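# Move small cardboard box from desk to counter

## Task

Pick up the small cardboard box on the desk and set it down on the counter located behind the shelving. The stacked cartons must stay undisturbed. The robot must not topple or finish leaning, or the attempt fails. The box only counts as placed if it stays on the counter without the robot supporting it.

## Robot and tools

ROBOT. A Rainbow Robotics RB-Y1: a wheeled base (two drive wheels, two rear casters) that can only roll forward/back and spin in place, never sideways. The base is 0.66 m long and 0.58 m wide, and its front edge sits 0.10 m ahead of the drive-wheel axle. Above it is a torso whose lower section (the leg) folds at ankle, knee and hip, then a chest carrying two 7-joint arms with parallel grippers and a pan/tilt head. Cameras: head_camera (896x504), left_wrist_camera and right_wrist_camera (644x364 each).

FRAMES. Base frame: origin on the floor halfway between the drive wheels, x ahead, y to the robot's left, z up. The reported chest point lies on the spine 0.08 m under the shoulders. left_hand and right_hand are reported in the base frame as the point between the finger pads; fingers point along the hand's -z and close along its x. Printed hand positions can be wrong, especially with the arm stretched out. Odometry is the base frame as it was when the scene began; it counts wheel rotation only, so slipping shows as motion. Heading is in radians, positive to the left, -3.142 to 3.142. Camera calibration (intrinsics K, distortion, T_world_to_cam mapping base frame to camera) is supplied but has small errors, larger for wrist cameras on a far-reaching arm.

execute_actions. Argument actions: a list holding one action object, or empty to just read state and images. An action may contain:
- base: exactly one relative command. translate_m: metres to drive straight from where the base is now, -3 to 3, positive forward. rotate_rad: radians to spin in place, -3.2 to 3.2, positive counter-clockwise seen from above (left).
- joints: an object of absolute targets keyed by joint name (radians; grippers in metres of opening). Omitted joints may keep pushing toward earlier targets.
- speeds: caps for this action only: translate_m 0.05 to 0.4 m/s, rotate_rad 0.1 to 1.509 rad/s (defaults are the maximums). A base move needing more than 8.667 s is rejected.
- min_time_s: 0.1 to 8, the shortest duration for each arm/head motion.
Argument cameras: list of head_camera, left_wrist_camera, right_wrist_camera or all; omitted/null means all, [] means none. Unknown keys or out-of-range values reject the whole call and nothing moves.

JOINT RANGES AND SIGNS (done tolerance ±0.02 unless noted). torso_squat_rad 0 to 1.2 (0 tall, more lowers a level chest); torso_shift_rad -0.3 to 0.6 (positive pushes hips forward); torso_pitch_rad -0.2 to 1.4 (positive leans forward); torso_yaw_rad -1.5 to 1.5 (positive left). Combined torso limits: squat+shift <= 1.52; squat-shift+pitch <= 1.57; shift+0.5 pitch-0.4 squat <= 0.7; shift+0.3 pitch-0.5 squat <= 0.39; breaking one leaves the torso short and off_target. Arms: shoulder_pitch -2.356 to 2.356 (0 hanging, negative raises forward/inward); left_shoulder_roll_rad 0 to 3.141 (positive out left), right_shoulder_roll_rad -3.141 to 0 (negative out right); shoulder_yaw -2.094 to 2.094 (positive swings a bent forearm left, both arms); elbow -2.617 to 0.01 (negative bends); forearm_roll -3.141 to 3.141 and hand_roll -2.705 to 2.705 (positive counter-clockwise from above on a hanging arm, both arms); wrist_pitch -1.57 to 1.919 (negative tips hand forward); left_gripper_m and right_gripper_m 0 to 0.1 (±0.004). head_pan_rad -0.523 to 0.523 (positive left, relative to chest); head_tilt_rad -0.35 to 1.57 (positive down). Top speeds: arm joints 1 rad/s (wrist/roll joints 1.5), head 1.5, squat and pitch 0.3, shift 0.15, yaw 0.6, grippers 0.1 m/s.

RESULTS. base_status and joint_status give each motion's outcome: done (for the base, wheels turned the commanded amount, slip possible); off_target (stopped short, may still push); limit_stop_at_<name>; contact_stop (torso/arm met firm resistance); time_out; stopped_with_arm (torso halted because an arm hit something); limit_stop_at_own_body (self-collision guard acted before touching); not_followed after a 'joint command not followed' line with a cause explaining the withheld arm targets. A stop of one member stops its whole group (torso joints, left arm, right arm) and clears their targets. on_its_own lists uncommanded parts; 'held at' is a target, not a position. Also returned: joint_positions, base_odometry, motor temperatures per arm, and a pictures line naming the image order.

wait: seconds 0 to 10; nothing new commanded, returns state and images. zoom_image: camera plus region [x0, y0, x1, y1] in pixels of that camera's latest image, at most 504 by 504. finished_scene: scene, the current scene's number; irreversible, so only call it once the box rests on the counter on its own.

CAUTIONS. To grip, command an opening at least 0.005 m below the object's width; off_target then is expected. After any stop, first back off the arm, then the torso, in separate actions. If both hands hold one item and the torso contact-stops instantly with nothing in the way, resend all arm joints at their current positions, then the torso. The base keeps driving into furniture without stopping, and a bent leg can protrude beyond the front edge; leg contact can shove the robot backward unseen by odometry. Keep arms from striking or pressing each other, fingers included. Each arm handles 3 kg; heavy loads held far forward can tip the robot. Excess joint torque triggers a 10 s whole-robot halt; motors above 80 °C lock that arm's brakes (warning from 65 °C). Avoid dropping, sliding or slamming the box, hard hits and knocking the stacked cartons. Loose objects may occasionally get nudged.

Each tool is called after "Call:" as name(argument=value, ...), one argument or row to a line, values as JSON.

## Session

Call:
execute_actions(
  actions=[],
)

Scene clock: 0.00 s.
Motor temperatures (°C, as the motors report them): left_arm=[29 31 30 31 35 32 34] | right_arm=[31 28 29 29 33 37 36]
base_odometry: x=+0.000 y=+0.000 heading=+0.000 (m, m, rad; odometry frame)
base_status: not commanded
joint_positions: torso_squat_rad=+0.350 torso_shift_rad=-0.001 torso_pitch_rad=-0.001 torso_yaw_rad=+0.000 left_shoulder_pitch_rad=-0.012 left_shoulder_roll_rad=+0.028 left_shoulder_yaw_rad=+0.020 left_elbow_rad=-0.283 left_forearm_roll_rad=-0.053 left_wrist_pitch_rad=+0.027 left_hand_roll_rad=-0.004 left_gripper_m=+0.099 right_shoulder_pitch_rad=+0.008 right_shoulder_roll_rad=-0.027 right_shoulder_yaw_rad=-0.014 right_elbow_rad=-0.181 right_forearm_roll_rad=-0.021 right_wrist_pitch_rad=-0.058 right_hand_roll_rad=+0.042 right_gripper_m=+0.100 head_pan_rad=+0.000 head_tilt_rad=+0.400
joint_status: not commanded
chest: x=-0.2288 y=+0.0010 z=+1.2474 quat_wxyz=(+1.000, -0.001, -0.001, +0.000) (m; base frame)
left_hand: x=-0.0881 y=+0.2436 z=+0.5757 quat_wxyz=(+0.991, +0.019, -0.134, -0.022) (m; base frame)
right_hand: x=-0.1325 y=-0.2427 z=+0.5701 quat_wxyz=(+0.993, -0.017, -0.116, +0.004) (m; base frame)
pictures: head_camera, left_wrist_camera, right_wrist_camera
camera_calibration (this result's frames):
head_camera: T_world_to_cam=[[0.0194651, -0.99981, 0.000794207, -0.000304574], [-0.359665, -0.00774341, -0.933049, 1.3354], [0.932878, 0.0178762, -0.359748, 0.658402], [0, 0, 0, 1]] pos_world=[-0.133907, -0.00173372, 1.48285]
left_wrist_camera: T_world_to_cam=[[0.974129, -0.0349546, 0.223272, -0.0340208], [-0.16876, -0.76961, 0.615809, -0.154681], [0.150307, -0.637557, -0.755598, 0.69093], [0, 0, 0, 1]] pos_world=[-0.096815, 0.320275, 0.624915]
right_wrist_camera: T_world_to_cam=[[-0.972464, -0.0565025, -0.226099, -0.0220868], [-0.176318, 0.812787, 0.555238, -0.108123], [0.152398, 0.579814, -0.800369, 0.698941], [0, 0, 0, 1]] pos_world=[-0.14706, -0.318623, 0.614451]
Images, in order (width x height): head_camera 896x504, left_wrist_camera 644x364, right_wrist_camera 644x364.

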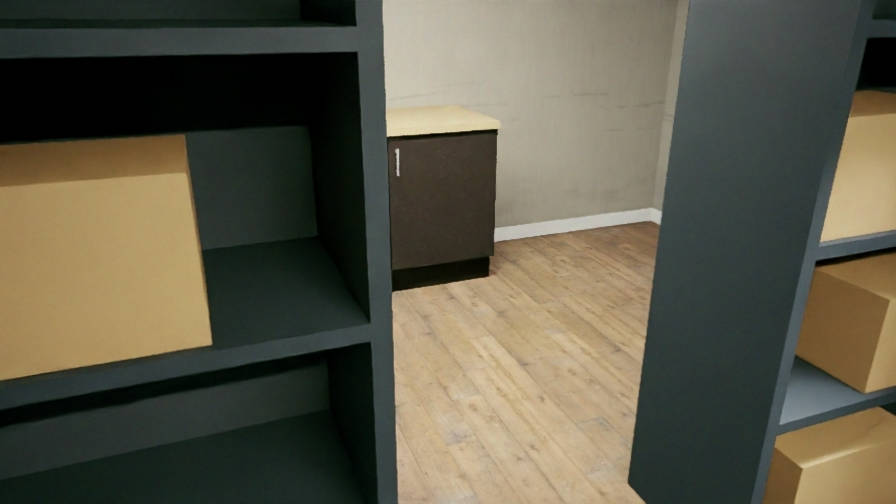

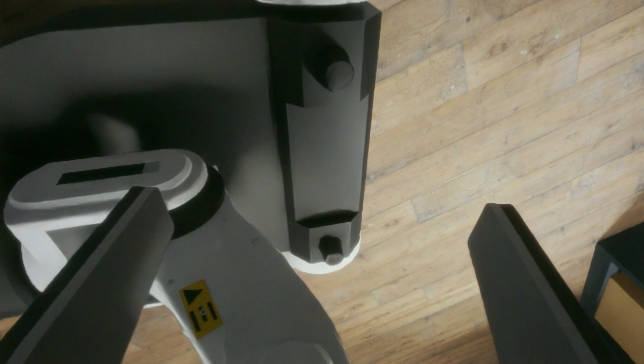

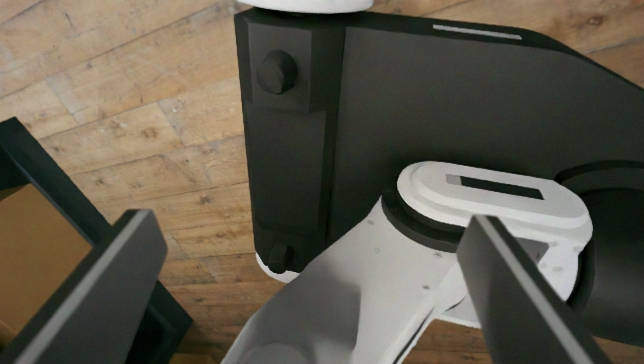

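Call:
execute_actions(
  actions=[
    {"base":{"rotate_rad":-2.6},"joints":{"torso_squat_rad":0,"head_tilt_rad":0.5,"left_shoulder_pitch_rad":-1.2,"left_shoulder_roll_rad":0.2,"left_shoulder_yaw_rad":0.33,"left_elbow_rad":-0.75,"left_wrist_pitch_rad":1.9,"left_hand_roll_rad":-0.9},"min_time_s":4},
  ],
  cameras=["head_camera"],
)

Scene clock: 5.17 s.
Motor temperatures (°C, as the motors report them): left_arm=[29 31 30 31 35 32 34] | right_arm=[31 28 29 29 33 37 36]
base_odometry: x=+0.000 y=+0.000 heading=-2.600 (m, m, rad; odometry frame)
base_status: done
joint_positions: torso_squat_rad=+0.000 torso_shift_rad=-0.001 torso_pitch_rad=-0.001 torso_yaw_rad=+0.000 left_shoulder_pitch_rad=-1.200 left_shoulder_roll_rad=+0.200 left_shoulder_yaw_rad=+0.330 left_elbow_rad=-0.750 left_forearm_roll_rad=-0.053 left_wrist_pitch_rad=+1.900 left_hand_roll_rad=-0.900 left_gripper_m=+0.099 right_shoulder_pitch_rad=+0.008 right_shoulder_roll_rad=-0.027 right_shoulder_yaw_rad=-0.014 right_elbow_rad=-0.181 right_forearm_roll_rad=-0.021 right_wrist_pitch_rad=-0.058 right_hand_roll_rad=+0.042 right_gripper_m=+0.100 head_pan_rad=+0.000 head_tilt_rad=+0.500
joint_status: all done
chest: x=-0.2289 y=+0.0011 z=+1.2899 quat_wxyz=(+1.000, -0.001, -0.001, +0.000) (m; base frame)
left_hand: x=+0.2937 y=+0.2225 z=+1.1204 quat_wxyz=(+0.901, +0.022, -0.002, -0.433) (m; base frame)
right_hand: x=-0.1325 y=-0.2426 z=+0.6126 quat_wxyz=(+0.993, -0.017, -0.116, +0.004) (m; base frame)
pictures: head_camera
camera_calibration (this result's frames):
head_camera: T_world_to_cam=[[0.0193019, -0.999813, -0.00110622, 0.00250921], [-0.450695, -0.00771326, -0.892645, 1.29595], [0.892469, 0.0177283, -0.450759, 0.800999], [0, 0, 0, 1]] pos_world=[-0.130836, -0.00169562, 1.51789]
Images, in order (width x height): head_camera 896x504.

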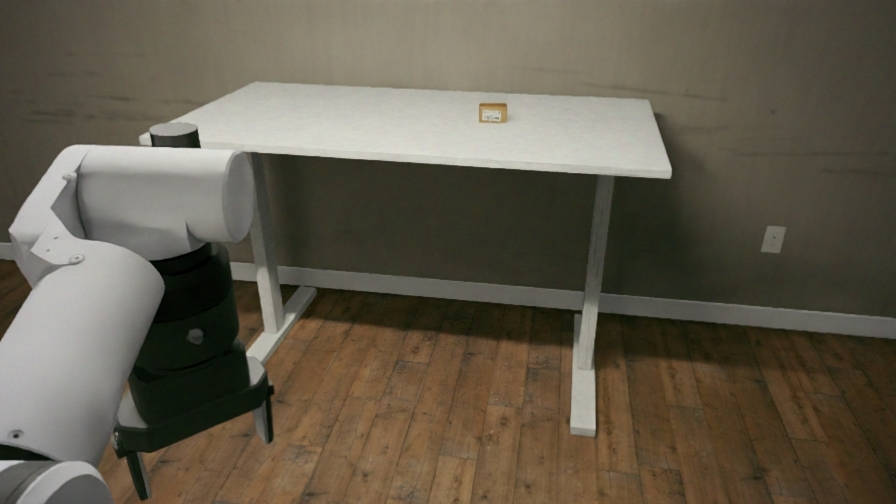

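Call:
execute_actions(
  actions=[
    {"base":{"rotate_rad":0.06},"joints":{"left_shoulder_pitch_rad":0,"left_shoulder_roll_rad":0.03,"left_shoulder_yaw_rad":0,"left_elbow_rad":-0.2,"left_wrist_pitch_rad":0,"left_hand_roll_rad":0,"right_shoulder_pitch_rad":-1.2,"right_shoulder_roll_rad":-0.2,"right_shoulder_yaw_rad":-0.33,"right_elbow_rad":-0.75,"right_wrist_pitch_rad":1.9,"right_hand_roll_rad":-0.1}},
  ],
  cameras=[],
)

Call:
execute_actions(
  actions=[
    {"base":{"translate_m":1.4},"joints":{"head_tilt_rad":0.9}},
  ],
  cameras=["head_camera","right_wrist_camera"],
)

Scene clock: 7.47 s.
Motor temperatures (°C, as the motors report them): left_arm=[29 31 30 31 35 32 34] | right_arm=[31 28 29 30 33 37 36]
base_odometry: x=+0.000 y=+0.000 heading=-2.540 (m, m, rad; odometry frame)
base_status: done
joint_positions: torso_squat_rad=+0.000 torso_shift_rad=-0.001 torso_pitch_rad=-0.001 torso_yaw_rad=+0.000 left_shoulder_pitch_rad=+0.000 left_shoulder_roll_rad=+0.030 left_shoulder_yaw_rad=+0.000 left_elbow_rad=-0.200 left_forearm_roll_rad=-0.053 left_wrist_pitch_rad=+0.000 left_hand_roll_rad=+0.000 left_gripper_m=+0.099 right_shoulder_pitch_rad=-1.201 right_shoulder_roll_rad=-0.200 right_shoulder_yaw_rad=-0.330 right_elbow_rad=-0.750 right_forearm_roll_rad=-0.021 right_wrist_pitch_rad=+1.900 right_hand_roll_rad=-0.100 right_gripper_m=+0.100 head_pan_rad=+0.000 head_tilt_rad=+0.500
joint_status: all done
chest: x=-0.2289 y=+0.0011 z=+1.2899 quat_wxyz=(+1.000, -0.001, -0.001, +0.000) (m; base frame)
left_hand: x=-0.1312 y=+0.2430 z=+0.6110 quat_wxyz=(+0.994, +0.017, -0.100, -0.028) (m; base frame)
right_hand: x=+0.2940 y=-0.2043 z=+1.1216 quat_wxyz=(+0.999, +0.016, -0.012, -0.039) (m; base frame)
pictures: none
No camera images: the call's "cameras" was empty. Leave "cameras" out to get every camera's image.

Scene clock: 12.43 s.
Motor temperatures (°C, as the motors report them): left_arm=[29 31 30 31 35 32 34] | right_arm=[31 28 29 30 33 37 36]
base_odometry: x=-1.155 y=-0.791 heading=-2.541 (m, m, rad; odometry frame)
base_status: done
joint_positions: torso_squat_rad=+0.000 torso_shift_rad=-0.001 torso_pitch_rad=-0.001 torso_yaw_rad=+0.000 left_shoulder_pitch_rad=+0.000 left_shoulder_roll_rad=+0.030 left_shoulder_yaw_rad=+0.000 left_elbow_rad=-0.200 left_forearm_roll_rad=-0.053 left_wrist_pitch_rad=+0.000 left_hand_roll_rad=+0.000 left_gripper_m=+0.099 right_shoulder_pitch_rad=-1.200 right_shoulder_roll_rad=-0.200 right_shoulder_yaw_rad=-0.330 right_elbow_rad=-0.750 right_forearm_roll_rad=-0.021 right_wrist_pitch_rad=+1.900 right_hand_roll_rad=-0.100 right_gripper_m=+0.100 head_pan_rad=+0.000 head_tilt_rad=+0.900
joint_status: all done
chest: x=-0.2289 y=+0.0011 z=+1.2899 quat_wxyz=(+1.000, -0.001, -0.001, +0.000) (m; base frame)
left_hand: x=-0.1310 y=+0.2430 z=+0.6110 quat_wxyz=(+0.994, +0.017, -0.100, -0.028) (m; base frame)
right_hand: x=+0.2940 y=-0.2043 z=+1.1215 quat_wxyz=(+0.999, +0.016, -0.011, -0.039) (m; base frame)
pictures: head_camera, right_wrist_camera
camera_calibration (this result's frames):
head_camera: T_world_to_cam=[[0.0167926, -0.999824, -0.0083488, 0.012779], [-0.76274, -0.00741086, -0.646663, 0.864818], [0.646487, 0.0172271, -0.76273, 1.21488], [0, 0, 0, 1]] pos_world=[-0.125987, -0.00174312, 1.48598]
right_wrist_camera: T_world_to_cam=[[-0.99923, 0.0334142, -0.0205619, 0.315231], [0.0129048, 0.774839, 0.632027, -0.519715], [0.0370508, 0.631275, -0.774674, 1.06859], [0, 0, 0, 1]] pos_world=[0.282103, -0.282414, 1.16277]
Images, in order (width x height): head_camera 896x504, right_wrist_camera 644x364.

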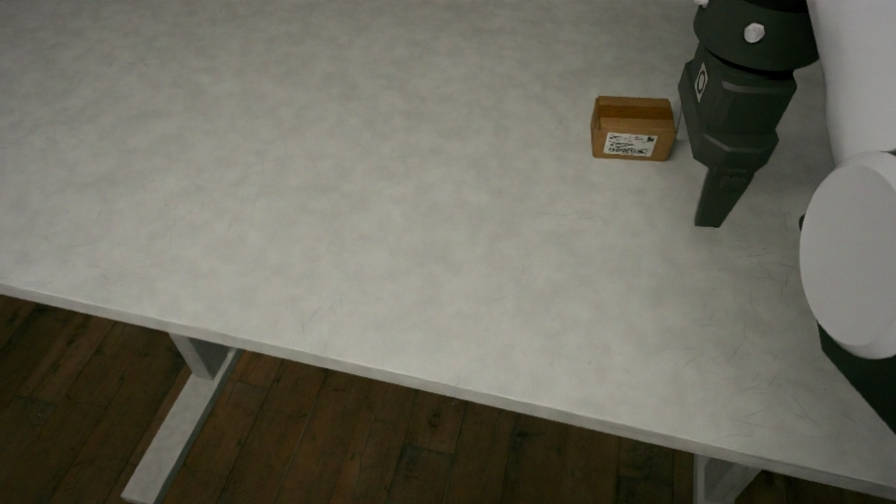

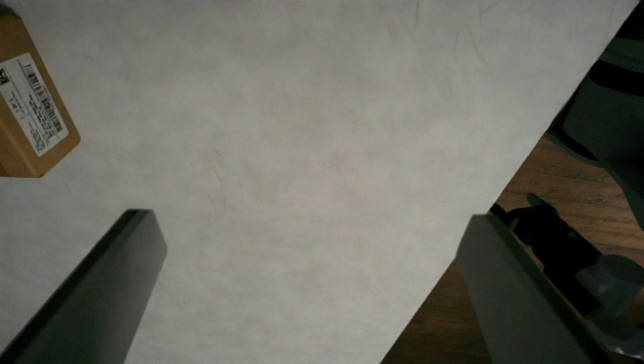

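Call:
execute_actions(
  actions=[
    {"base":{"translate_m":0.21},"joints":{"torso_squat_rad":0.4}},
  ],
  cameras=["head_camera","right_wrist_camera"],
)

Scene clock: 14.80 s.
Motor temperatures (°C, as the motors report them): left_arm=[29 31 30 31 35 32 34] | right_arm=[31 28 29 30 33 37 36]
base_odometry: x=-1.329 y=-0.910 heading=-2.542 (m, m, rad; odometry frame)
base_status: done
joint_positions: torso_squat_rad=+0.400 torso_shift_rad=-0.001 torso_pitch_rad=-0.001 torso_yaw_rad=+0.000 left_shoulder_pitch_rad=+0.000 left_shoulder_roll_rad=+0.030 left_shoulder_yaw_rad=+0.000 left_elbow_rad=-0.200 left_forearm_roll_rad=-0.053 left_wrist_pitch_rad=+0.000 left_hand_roll_rad=+0.000 left_gripper_m=+0.099 right_shoulder_pitch_rad=-1.200 right_shoulder_roll_rad=-0.200 right_shoulder_yaw_rad=-0.330 right_elbow_rad=-0.750 right_forearm_roll_rad=-0.021 right_wrist_pitch_rad=+1.900 right_hand_roll_rad=-0.100 right_gripper_m=+0.100 head_pan_rad=+0.000 head_tilt_rad=+0.900
joint_status: all done
chest: x=-0.2289 y=+0.0010 z=+1.2347 quat_wxyz=(+1.000, -0.001, -0.001, +0.000) (m; base frame)
left_hand: x=-0.1308 y=+0.2429 z=+0.5558 quat_wxyz=(+0.994, +0.017, -0.100, -0.028) (m; base frame)
right_hand: x=+0.2940 y=-0.2044 z=+1.0663 quat_wxyz=(+0.999, +0.016, -0.011, -0.039) (m; base frame)
pictures: head_camera, right_wrist_camera
camera_calibration (this result's frames):
head_camera: T_world_to_cam=[[0.0167856, -0.999824, -0.00835402, 0.0122736], [-0.762674, -0.00740038, -0.646741, 0.829189], [0.646565, 0.0172274, -0.762664, 1.17268], [0, 0, 0, 1]] pos_world=[-0.126018, -0.00179443, 1.43073]
right_wrist_camera: T_world_to_cam=[[-0.999228, 0.0334364, -0.0206208, 0.314161], [0.0128843, 0.774829, 0.632039, -0.48478], [0.0371107, 0.631286, -0.774662, 1.02583], [0, 0, 0, 1]] pos_world=[0.282095, -0.282472, 1.10755]
Images, in order (width x height): head_camera 896x504, right_wrist_camera 644x364.

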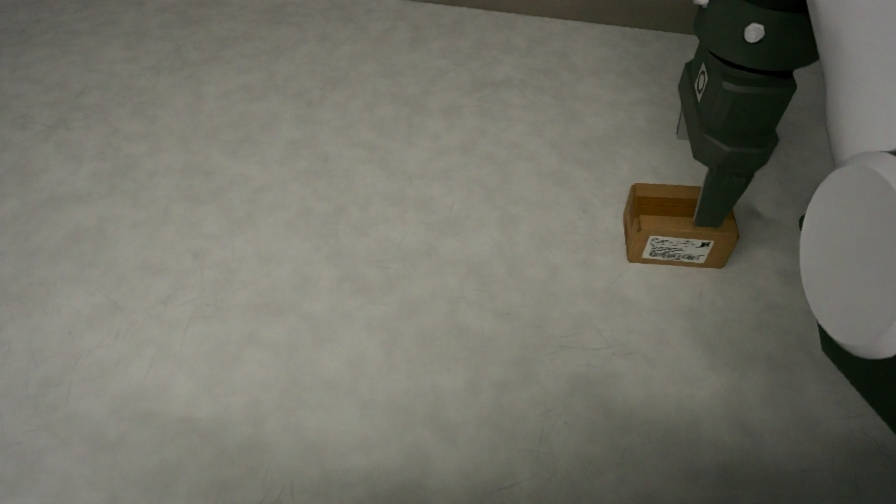

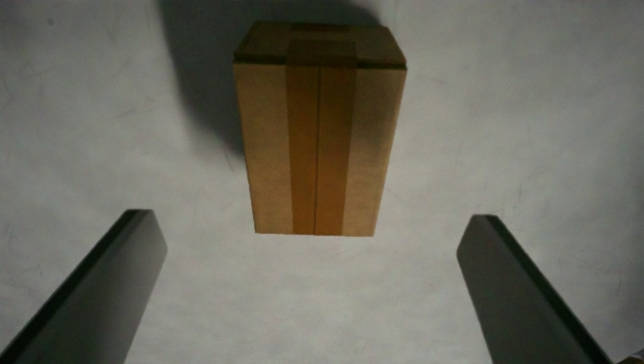

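Call:
execute_actions(
  actions=[
    {"joints":{"torso_squat_rad":0.625}},
  ],
  cameras=["right_wrist_camera"],
)

Call:
execute_actions(
  actions=[
    {"joints":{"right_gripper_m":0.04}},
  ],
  cameras=[],
)

Call:
execute_actions(
  actions=[
    {"base":{"translate_m":-0.75},"joints":{"torso_squat_rad":0,"head_tilt_rad":0.5}},
  ],
  cameras=[],
)

Call:
execute_actions(
  actions=[
    {"base":{"rotate_rad":2.45}},
  ],
  cameras=["head_camera"],
)

Scene clock: 16.63 s.
Motor temperatures (°C, as the motors report them): left_arm=[29 31 30 31 35 32 34] | right_arm=[31 28 29 30 33 37 36]
base_odometry: x=-1.329 y=-0.910 heading=-2.542 (m, m, rad; odometry frame)
base_status: not commanded
joint_positions: torso_squat_rad=+0.625 torso_shift_rad=-0.001 torso_pitch_rad=-0.001 torso_yaw_rad=+0.000 left_shoulder_pitch_rad=+0.000 left_shoulder_roll_rad=+0.030 left_shoulder_yaw_rad=+0.000 left_elbow_rad=-0.200 left_forearm_roll_rad=-0.053 left_wrist_pitch_rad=+0.000 left_hand_roll_rad=+0.000 left_gripper_m=+0.099 right_shoulder_pitch_rad=-1.200 right_shoulder_roll_rad=-0.200 right_shoulder_yaw_rad=-0.330 right_elbow_rad=-0.750 right_forearm_roll_rad=-0.021 right_wrist_pitch_rad=+1.900 right_hand_roll_rad=-0.100 right_gripper_m=+0.100 head_pan_rad=+0.000 head_tilt_rad=+0.900
joint_status: all done
chest: x=-0.2288 y=+0.0009 z=+1.1576 quat_wxyz=(+1.000, -0.001, -0.001, +0.000) (m; base frame)
left_hand: x=-0.1308 y=+0.2429 z=+0.4787 quat_wxyz=(+0.994, +0.017, -0.100, -0.028) (m; base frame)
right_hand: x=+0.2941 y=-0.2044 z=+0.9892 quat_wxyz=(+0.999, +0.016, -0.011, -0.039) (m; base frame)
pictures: right_wrist_camera
camera_calibration (this result's frames):
right_wrist_camera: T_world_to_cam=[[-0.999228, 0.0334486, -0.0205991, 0.312596], [0.0129075, 0.774829, 0.632039, -0.436013], [0.0371016, 0.631285, -0.774663, 0.966161], [0, 0, 0, 1]] pos_world=[0.282137, -0.282543, 1.03047]
Images, in order (width x height): right_wrist_camera 644x364.

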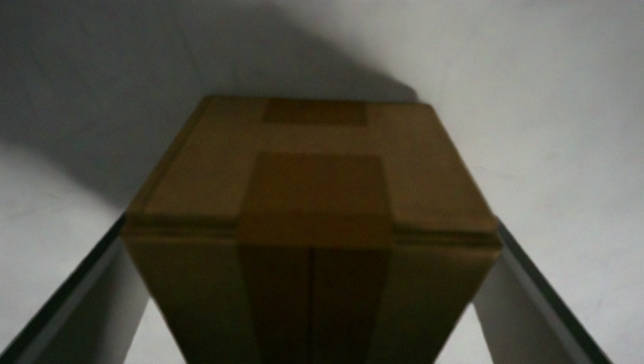

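Scene clock: 17.73 s.
Motor temperatures (°C, as the motors report them): left_arm=[29 31 30 31 35 32 34] | right_arm=[31 28 29 30 33 37 36]
base_odometry: x=-1.329 y=-0.910 heading=-2.542 (m, m, rad; odometry frame)
base_status: not commanded
joint_positions: torso_squat_rad=+0.625 torso_shift_rad=-0.001 torso_pitch_rad=-0.001 torso_yaw_rad=+0.000 left_shoulder_pitch_rad=+0.000 left_shoulder_roll_rad=+0.030 left_shoulder_yaw_rad=+0.000 left_elbow_rad=-0.200 left_forearm_roll_rad=-0.053 left_wrist_pitch_rad=+0.000 left_hand_roll_rad=+0.000 left_gripper_m=+0.099 right_shoulder_pitch_rad=-1.200 right_shoulder_roll_rad=-0.200 right_shoulder_yaw_rad=-0.330 right_elbow_rad=-0.750 right_forearm_roll_rad=-0.021 right_wrist_pitch_rad=+1.900 right_hand_roll_rad=-0.100 right_gripper_m=+0.060 head_pan_rad=+0.000 head_tilt_rad=+0.900
joint_status: right_gripper_m off_target (ended at +0.060, target +0.040)
chest: x=-0.2288 y=+0.0009 z=+1.1576 quat_wxyz=(+1.000, -0.001, -0.001, +0.000) (m; base frame)
left_hand: x=-0.1308 y=+0.2429 z=+0.4787 quat_wxyz=(+0.994, +0.017, -0.100, -0.028) (m; base frame)
right_hand: x=+0.2941 y=-0.2044 z=+0.9892 quat_wxyz=(+0.999, +0.016, -0.011, -0.039) (m; base frame)
pictures: none
No camera images: the call's "cameras" was empty. Leave "cameras" out to get every camera's image.

Scene clock: 21.20 s.
Motor temperatures (°C, as the motors report them): left_arm=[29 31 30 31 35 32 34] | right_arm=[32 28 29 30 33 37 36]
base_odometry: x=-0.709 y=-0.487 heading=-2.544 (m, m, rad; odometry frame)
base_status: done
joint_positions: torso_squat_rad=+0.000 torso_shift_rad=-0.001 torso_pitch_rad=-0.001 torso_yaw_rad=+0.000 left_shoulder_pitch_rad=+0.000 left_shoulder_roll_rad=+0.030 left_shoulder_yaw_rad=+0.000 left_elbow_rad=-0.200 left_forearm_roll_rad=-0.053 left_wrist_pitch_rad=+0.000 left_hand_roll_rad=+0.000 left_gripper_m=+0.099 right_shoulder_pitch_rad=-1.200 right_shoulder_roll_rad=-0.200 right_shoulder_yaw_rad=-0.330 right_elbow_rad=-0.750 right_forearm_roll_rad=-0.021 right_wrist_pitch_rad=+1.900 right_hand_roll_rad=-0.100 right_gripper_m=+0.060 head_pan_rad=+0.000 head_tilt_rad=+0.500
joint_status: all done
chest: x=-0.2289 y=+0.0010 z=+1.2899 quat_wxyz=(+1.000, -0.001, -0.001, +0.000) (m; base frame)
left_hand: x=-0.1309 y=+0.2430 z=+0.6110 quat_wxyz=(+0.994, +0.017, -0.100, -0.028) (m; base frame)
right_hand: x=+0.2939 y=-0.2044 z=+1.1214 quat_wxyz=(+0.999, +0.016, -0.011, -0.039) (m; base frame)
pictures: none
No camera images: the call's "cameras" was empty. Leave "cameras" out to get every camera's image.

Scene clock: 25.97 s.
Motor temperatures (°C, as the motors report them): left_arm=[29 31 30 31 35 32 34] | right_arm=[32 28 29 30 33 37 36]
base_odometry: x=-0.709 y=-0.487 heading=-0.095 (m, m, rad; odometry frame)
base_status: done
joint_positions: torso_squat_rad=+0.000 torso_shift_rad=-0.001 torso_pitch_rad=-0.001 torso_yaw_rad=+0.000 left_shoulder_pitch_rad=+0.000 left_shoulder_roll_rad=+0.030 left_shoulder_yaw_rad=+0.000 left_elbow_rad=-0.200 left_forearm_roll_rad=-0.053 left_wrist_pitch_rad=+0.000 left_hand_roll_rad=+0.000 left_gripper_m=+0.099 right_shoulder_pitch_rad=-1.200 right_shoulder_roll_rad=-0.200 right_shoulder_yaw_rad=-0.330 right_elbow_rad=-0.750 right_forearm_roll_rad=-0.021 right_wrist_pitch_rad=+1.900 right_hand_roll_rad=-0.100 right_gripper_m=+0.060 head_pan_rad=+0.000 head_tilt_rad=+0.500
joint_status: not commanded
chest: x=-0.2289 y=+0.0010 z=+1.2899 quat_wxyz=(+1.000, -0.001, -0.001, +0.000) (m; base frame)
left_hand: x=-0.1309 y=+0.2430 z=+0.6110 quat_wxyz=(+0.994, +0.017, -0.100, -0.028) (m; base frame)
right_hand: x=+0.2939 y=-0.2044 z=+1.1214 quat_wxyz=(+0.999, +0.016, -0.011, -0.039) (m; base frame)
pictures: head_camera
camera_calibration (this result's frames):
head_camera: T_world_to_cam=[[0.0192958, -0.999813, -0.0011338, 0.00252365], [-0.450644, -0.00768488, -0.892671, 1.29598], [0.892495, 0.0177358, -0.450708, 0.800978], [0, 0, 0, 1]] pos_world=[-0.130894, -0.00172337, 1.51789]
Images, in order (width x height): head_camera 896x504.

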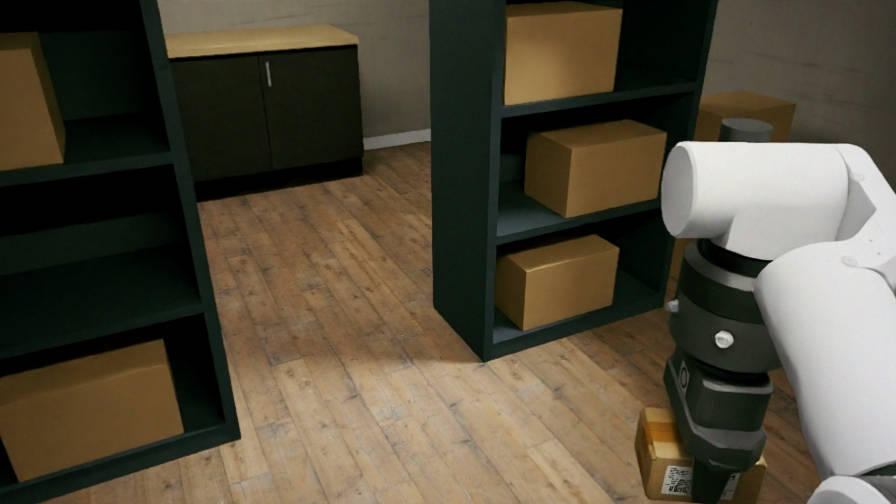

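Call:
execute_actions(
  actions=[
    {"base":{"translate_m":1.13}},
  ],
  cameras=[],
)

Call:
execute_actions(
  actions=[
    {"base":{"rotate_rad":0.49}},
  ],
  cameras=["head_camera"],
)

Call:
execute_actions(
  actions=[
    {"base":{"translate_m":2.2},"joints":{"head_tilt_rad":0.8}},
  ],
  cameras=["head_camera"],
)

Scene clock: 30.53 s.
Motor temperatures (°C, as the motors report them): left_arm=[29 31 30 31 35 32 34] | right_arm=[32 29 29 30 33 37 36]
base_odometry: x=+0.416 y=-0.593 heading=-0.093 (m, m, rad; odometry frame)
base_status: done
joint_positions: torso_squat_rad=+0.000 torso_shift_rad=-0.001 torso_pitch_rad=-0.001 torso_yaw_rad=+0.000 left_shoulder_pitch_rad=+0.000 left_shoulder_roll_rad=+0.030 left_shoulder_yaw_rad=+0.000 left_elbow_rad=-0.200 left_forearm_roll_rad=-0.053 left_wrist_pitch_rad=+0.000 left_hand_roll_rad=+0.000 left_gripper_m=+0.099 right_shoulder_pitch_rad=-1.200 right_shoulder_roll_rad=-0.200 right_shoulder_yaw_rad=-0.330 right_elbow_rad=-0.750 right_forearm_roll_rad=-0.021 right_wrist_pitch_rad=+1.900 right_hand_roll_rad=-0.100 right_gripper_m=+0.060 head_pan_rad=+0.000 head_tilt_rad=+0.500
joint_status: not commanded
chest: x=-0.2289 y=+0.0010 z=+1.2899 quat_wxyz=(+1.000, -0.001, -0.001, +0.000) (m; base frame)
left_hand: x=-0.1309 y=+0.2430 z=+0.6110 quat_wxyz=(+0.994, +0.017, -0.100, -0.028) (m; base frame)
right_hand: x=+0.2940 y=-0.2044 z=+1.1213 quat_wxyz=(+0.999, +0.016, -0.011, -0.039) (m; base frame)
pictures: none
No camera images: the call's "cameras" was empty. Leave "cameras" out to get every camera's image.

Scene clock: 32.87 s.
Motor temperatures (°C, as the motors report them): left_arm=[29 31 30 31 35 32 34] | right_arm=[32 29 29 30 33 37 36]
base_odometry: x=+0.416 y=-0.593 heading=+0.396 (m, m, rad; odometry frame)
base_status: done
joint_positions: torso_squat_rad=+0.000 torso_shift_rad=-0.001 torso_pitch_rad=-0.001 torso_yaw_rad=+0.000 left_shoulder_pitch_rad=+0.000 left_shoulder_roll_rad=+0.030 left_shoulder_yaw_rad=+0.000 left_elbow_rad=-0.200 left_forearm_roll_rad=-0.053 left_wrist_pitch_rad=+0.000 left_hand_roll_rad=+0.000 left_gripper_m=+0.099 right_shoulder_pitch_rad=-1.200 right_shoulder_roll_rad=-0.200 right_shoulder_yaw_rad=-0.330 right_elbow_rad=-0.750 right_forearm_roll_rad=-0.021 right_wrist_pitch_rad=+1.900 right_hand_roll_rad=-0.100 right_gripper_m=+0.060 head_pan_rad=+0.000 head_tilt_rad=+0.500
joint_status: not commanded
chest: x=-0.2289 y=+0.0010 z=+1.2899 quat_wxyz=(+1.000, -0.001, -0.001, +0.000) (m; base frame)
left_hand: x=-0.1309 y=+0.2430 z=+0.6110 quat_wxyz=(+0.994, +0.017, -0.100, -0.028) (m; base frame)
right_hand: x=+0.2940 y=-0.2044 z=+1.1213 quat_wxyz=(+0.999, +0.016, -0.011, -0.039) (m; base frame)
pictures: head_camera
camera_calibration (this result's frames):
head_camera: T_world_to_cam=[[0.0192929, -0.999813, -0.00116915, 0.00254132], [-0.450732, -0.00765374, -0.892627, 1.29593], [0.892451, 0.0177483, -0.450795, 0.801026], [0, 0, 0, 1]] pos_world=[-0.130809, -0.00175733, 1.51788]
Images, in order (width x height): head_camera 896x504.

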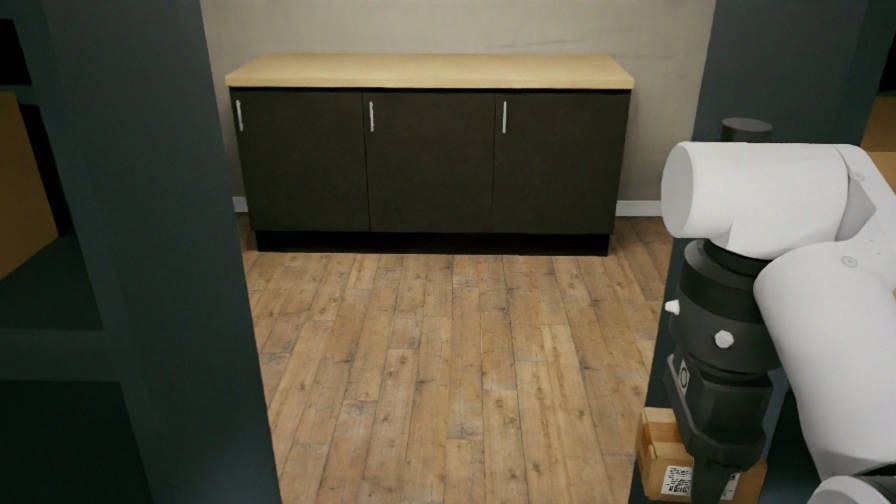

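Scene clock: 39.93 s.
Motor temperatures (°C, as the motors report them): left_arm=[29 31 30 31 35 32 34] | right_arm=[32 29 29 30 33 37 36]
base_odometry: x=+2.445 y=+0.257 heading=+0.397 (m, m, rad; odometry frame)
base_status: done
joint_positions: torso_squat_rad=+0.000 torso_shift_rad=-0.001 torso_pitch_rad=-0.001 torso_yaw_rad=+0.000 left_shoulder_pitch_rad=+0.000 left_shoulder_roll_rad=+0.030 left_shoulder_yaw_rad=+0.000 left_elbow_rad=-0.200 left_forearm_roll_rad=-0.053 left_wrist_pitch_rad=+0.000 left_hand_roll_rad=+0.000 left_gripper_m=+0.099 right_shoulder_pitch_rad=-1.200 right_shoulder_roll_rad=-0.200 right_shoulder_yaw_rad=-0.330 right_elbow_rad=-0.750 right_forearm_roll_rad=-0.021 right_wrist_pitch_rad=+1.900 right_hand_roll_rad=-0.100 right_gripper_m=+0.060 head_pan_rad=+0.000 head_tilt_rad=+0.800
joint_status: all done
chest: x=-0.2289 y=+0.0010 z=+1.2899 quat_wxyz=(+1.000, -0.001, -0.001, +0.000) (m; base frame)
left_hand: x=-0.1309 y=+0.2430 z=+0.6110 quat_wxyz=(+0.994, +0.017, -0.100, -0.028) (m; base frame)
right_hand: x=+0.2940 y=-0.2044 z=+1.1214 quat_wxyz=(+0.999, +0.016, -0.011, -0.039) (m; base frame)
pictures: head_camera
camera_calibration (this result's frames):
head_camera: T_world_to_cam=[[0.0176793, -0.999821, -0.00670886, 0.0104633], [-0.694376, -0.00744991, -0.719574, 0.987615], [0.719395, 0.01738, -0.694383, 1.12814], [0, 0, 0, 1]] pos_world=[-0.125989, -0.00178812, 1.49409]
Images, in order (width x height): head_camera 896x504.

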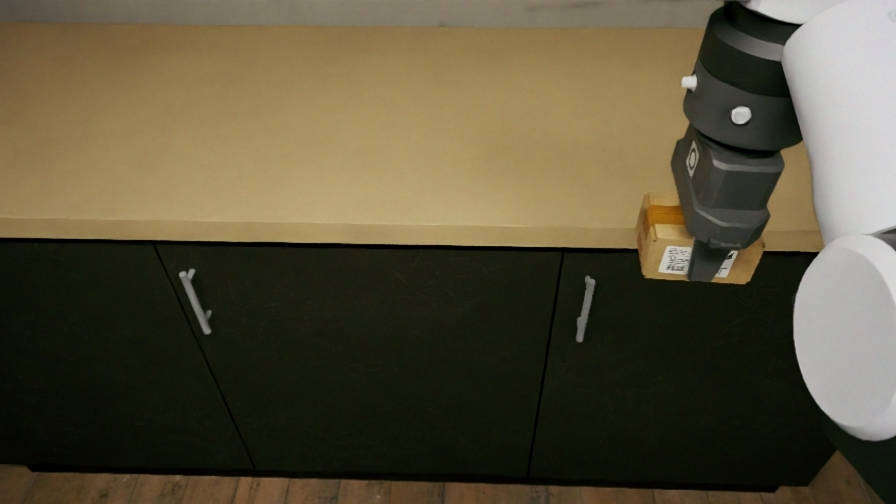

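Call:
execute_actions(
  actions=[
    {"base":{"translate_m":0.39},"joints":{"torso_squat_rad":0.69}},
  ],
  cameras=["head_camera","right_wrist_camera"],
)

Scene clock: 43.27 s.
Motor temperatures (°C, as the motors report them): left_arm=[29 31 30 31 35 32 34] | right_arm=[33 29 29 30 33 37 36]
base_odometry: x=+2.804 y=+0.408 heading=+0.398 (m, m, rad; odometry frame)
base_status: done
joint_positions: torso_squat_rad=+0.690 torso_shift_rad=-0.001 torso_pitch_rad=-0.001 torso_yaw_rad=+0.000 left_shoulder_pitch_rad=+0.000 left_shoulder_roll_rad=+0.030 left_shoulder_yaw_rad=+0.000 left_elbow_rad=-0.200 left_forearm_roll_rad=-0.053 left_wrist_pitch_rad=+0.000 left_hand_roll_rad=+0.000 left_gripper_m=+0.099 right_shoulder_pitch_rad=-1.200 right_shoulder_roll_rad=-0.200 right_shoulder_yaw_rad=-0.330 right_elbow_rad=-0.750 right_forearm_roll_rad=-0.021 right_wrist_pitch_rad=+1.900 right_hand_roll_rad=-0.100 right_gripper_m=+0.060 head_pan_rad=+0.000 head_tilt_rad=+0.800
joint_status: all done
chest: x=-0.2288 y=+0.0009 z=+1.1298 quat_wxyz=(+1.000, -0.001, -0.001, +0.000) (m; base frame)
left_hand: x=-0.1307 y=+0.2428 z=+0.4509 quat_wxyz=(+0.994, +0.017, -0.100, -0.028) (m; base frame)
right_hand: x=+0.2940 y=-0.2045 z=+0.9613 quat_wxyz=(+0.999, +0.016, -0.011, -0.039) (m; base frame)
pictures: head_camera, right_wrist_camera
camera_calibration (this result's frames):
head_camera: T_world_to_cam=[[0.0176804, -0.999821, -0.00670401, 0.00925262], [-0.694309, -0.00745251, -0.719638, 0.872526], [0.719459, 0.0173781, -0.694317, 1.01684], [0, 0, 0, 1]] pos_world=[-0.125935, -0.00191729, 1.33397]
right_wrist_camera: T_world_to_cam=[[-0.999231, 0.0335067, -0.0203605, 0.311792], [0.0131006, 0.77478, 0.632095, -0.418437], [0.0369543, 0.631343, -0.774623, 0.944603], [0, 0, 0, 1]] pos_world=[0.282127, -0.282619, 1.00255]
Images, in order (width x height): head_camera 896x504, right_wrist_camera 644x364.

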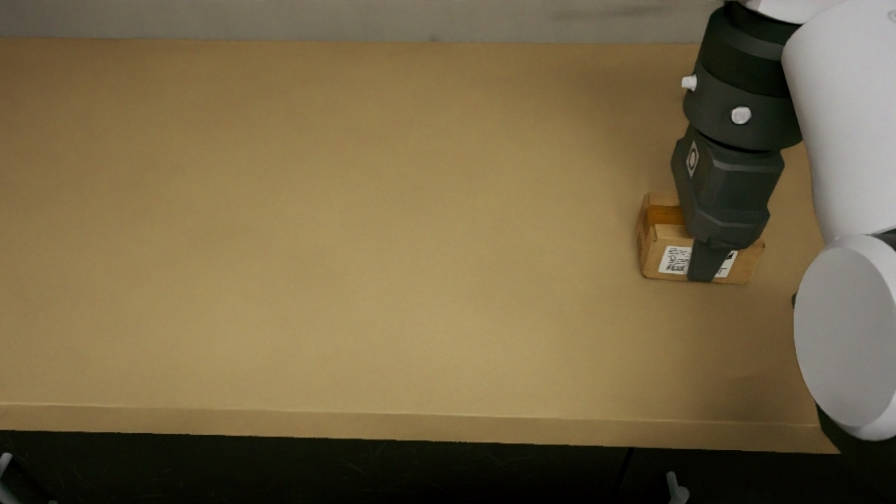

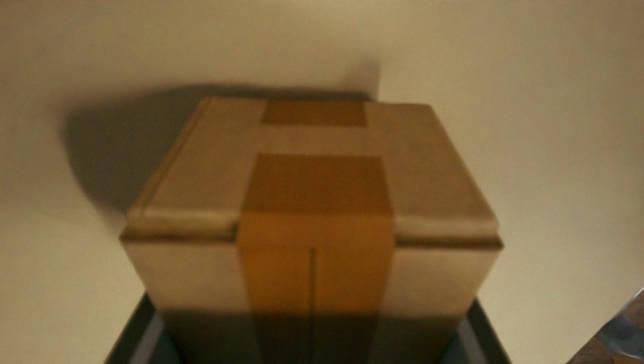

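Likely same heights as before: 17 mm lower than last time.

Call:
execute_actions(
  actions=[
    {"joints":{"torso_squat_rad":0.716}},
  ],
  cameras=[],
)

Call:
execute_actions(
  actions=[
    {"joints":{"right_gripper_m":0.1}},
  ],
  cameras=[],
)

Call:
execute_actions(
  actions=[
    {"joints":{"torso_squat_rad":0.55}},
  ],
  cameras=[],
)

Call:
finished_scene(
  scene=2,
)

Scene clock: 44.13 s.
Motor temperatures (°C, as the motors report them): left_arm=[29 31 30 31 35 32 34] | right_arm=[33 29 29 30 33 37 36]
base_odometry: x=+2.804 y=+0.408 heading=+0.398 (m, m, rad; odometry frame)
base_status: not commanded
joint_positions: torso_squat_rad=+0.716 torso_shift_rad=-0.001 torso_pitch_rad=-0.001 torso_yaw_rad=+0.000 left_shoulder_pitch_rad=+0.000 left_shoulder_roll_rad=+0.030 left_shoulder_yaw_rad=+0.000 left_elbow_rad=-0.200 left_forearm_roll_rad=-0.053 left_wrist_pitch_rad=+0.000 left_hand_roll_rad=+0.000 left_gripper_m=+0.099 right_shoulder_pitch_rad=-1.200 right_shoulder_roll_rad=-0.200 right_shoulder_yaw_rad=-0.330 right_elbow_rad=-0.750 right_forearm_roll_rad=-0.021 right_wrist_pitch_rad=+1.900 right_hand_roll_rad=-0.100 right_gripper_m=+0.060 head_pan_rad=+0.000 head_tilt_rad=+0.800
joint_status: all done
chest: x=-0.2288 y=+0.0009 z=+1.1180 quat_wxyz=(+1.000, -0.001, -0.001, +0.000) (m; base frame)
left_hand: x=-0.1307 y=+0.2428 z=+0.4392 quat_wxyz=(+0.994, +0.017, -0.100, -0.028) (m; base frame)
right_hand: x=+0.2940 y=-0.2045 z=+0.9495 quat_wxyz=(+0.999, +0.016, -0.011, -0.039) (m; base frame)
pictures: none
No camera images: the call's "cameras" was empty. Leave "cameras" out to get every camera's image.

Scene clock: 45.23 s.
Motor temperatures (°C, as the motors report them): left_arm=[29 31 30 31 35 32 34] | right_arm=[33 29 29 30 33 37 36]
base_odometry: x=+2.804 y=+0.408 heading=+0.398 (m, m, rad; odometry frame)
base_status: not commanded
joint_positions: torso_squat_rad=+0.716 torso_shift_rad=-0.001 torso_pitch_rad=-0.001 torso_yaw_rad=+0.000 left_shoulder_pitch_rad=+0.000 left_shoulder_roll_rad=+0.030 left_shoulder_yaw_rad=+0.000 left_elbow_rad=-0.200 left_forearm_roll_rad=-0.053 left_wrist_pitch_rad=+0.000 left_hand_roll_rad=+0.000 left_gripper_m=+0.099 right_shoulder_pitch_rad=-1.200 right_shoulder_roll_rad=-0.200 right_shoulder_yaw_rad=-0.330 right_elbow_rad=-0.750 right_forearm_roll_rad=-0.021 right_wrist_pitch_rad=+1.900 right_hand_roll_rad=-0.100 right_gripper_m=+0.100 head_pan_rad=+0.000 head_tilt_rad=+0.800
joint_status: all done
chest: x=-0.2288 y=+0.0009 z=+1.1180 quat_wxyz=(+1.000, -0.001, -0.001, +0.000) (m; base frame)
left_hand: x=-0.1307 y=+0.2428 z=+0.4392 quat_wxyz=(+0.994, +0.017, -0.100, -0.028) (m; base frame)
right_hand: x=+0.2940 y=-0.2045 z=+0.9495 quat_wxyz=(+0.999, +0.016, -0.011, -0.039) (m; base frame)
pictures: none
No camera images: the call's "cameras" was empty. Leave "cameras" out to get every camera's image.

Scene clock: 46.60 s.
Motor temperatures (°C, as the motors report them): left_arm=[29 31 30 31 35 32 34] | right_arm=[33 29 29 30 33 37 36]
base_odometry: x=+2.804 y=+0.408 heading=+0.398 (m, m, rad; odometry frame)
base_status: not commanded
joint_positions: torso_squat_rad=+0.550 torso_shift_rad=-0.001 torso_pitch_rad=-0.001 torso_yaw_rad=+0.000 left_shoulder_pitch_rad=+0.000 left_shoulder_roll_rad=+0.030 left_shoulder_yaw_rad=+0.000 left_elbow_rad=-0.200 left_forearm_roll_rad=-0.053 left_wrist_pitch_rad=+0.000 left_hand_roll_rad=+0.000 left_gripper_m=+0.099 right_shoulder_pitch_rad=-1.200 right_shoulder_roll_rad=-0.200 right_shoulder_yaw_rad=-0.330 right_elbow_rad=-0.750 right_forearm_roll_rad=-0.021 right_wrist_pitch_rad=+1.900 right_hand_roll_rad=-0.100 right_gripper_m=+0.100 head_pan_rad=+0.000 head_tilt_rad=+0.800
joint_status: all done
chest: x=-0.2288 y=+0.0009 z=+1.1867 quat_wxyz=(+1.000, -0.001, -0.001, +0.000) (m; base frame)
left_hand: x=-0.1308 y=+0.2429 z=+0.5078 quat_wxyz=(+0.994, +0.017, -0.100, -0.028) (m; base frame)
right_hand: x=+0.2941 y=-0.2044 z=+1.0181 quat_wxyz=(+0.999, +0.016, -0.011, -0.039) (m; base frame)
pictures: none
No camera images: the call's "cameras" was empty. Leave "cameras" out to get every camera's image.

The scene is finished: the task was done.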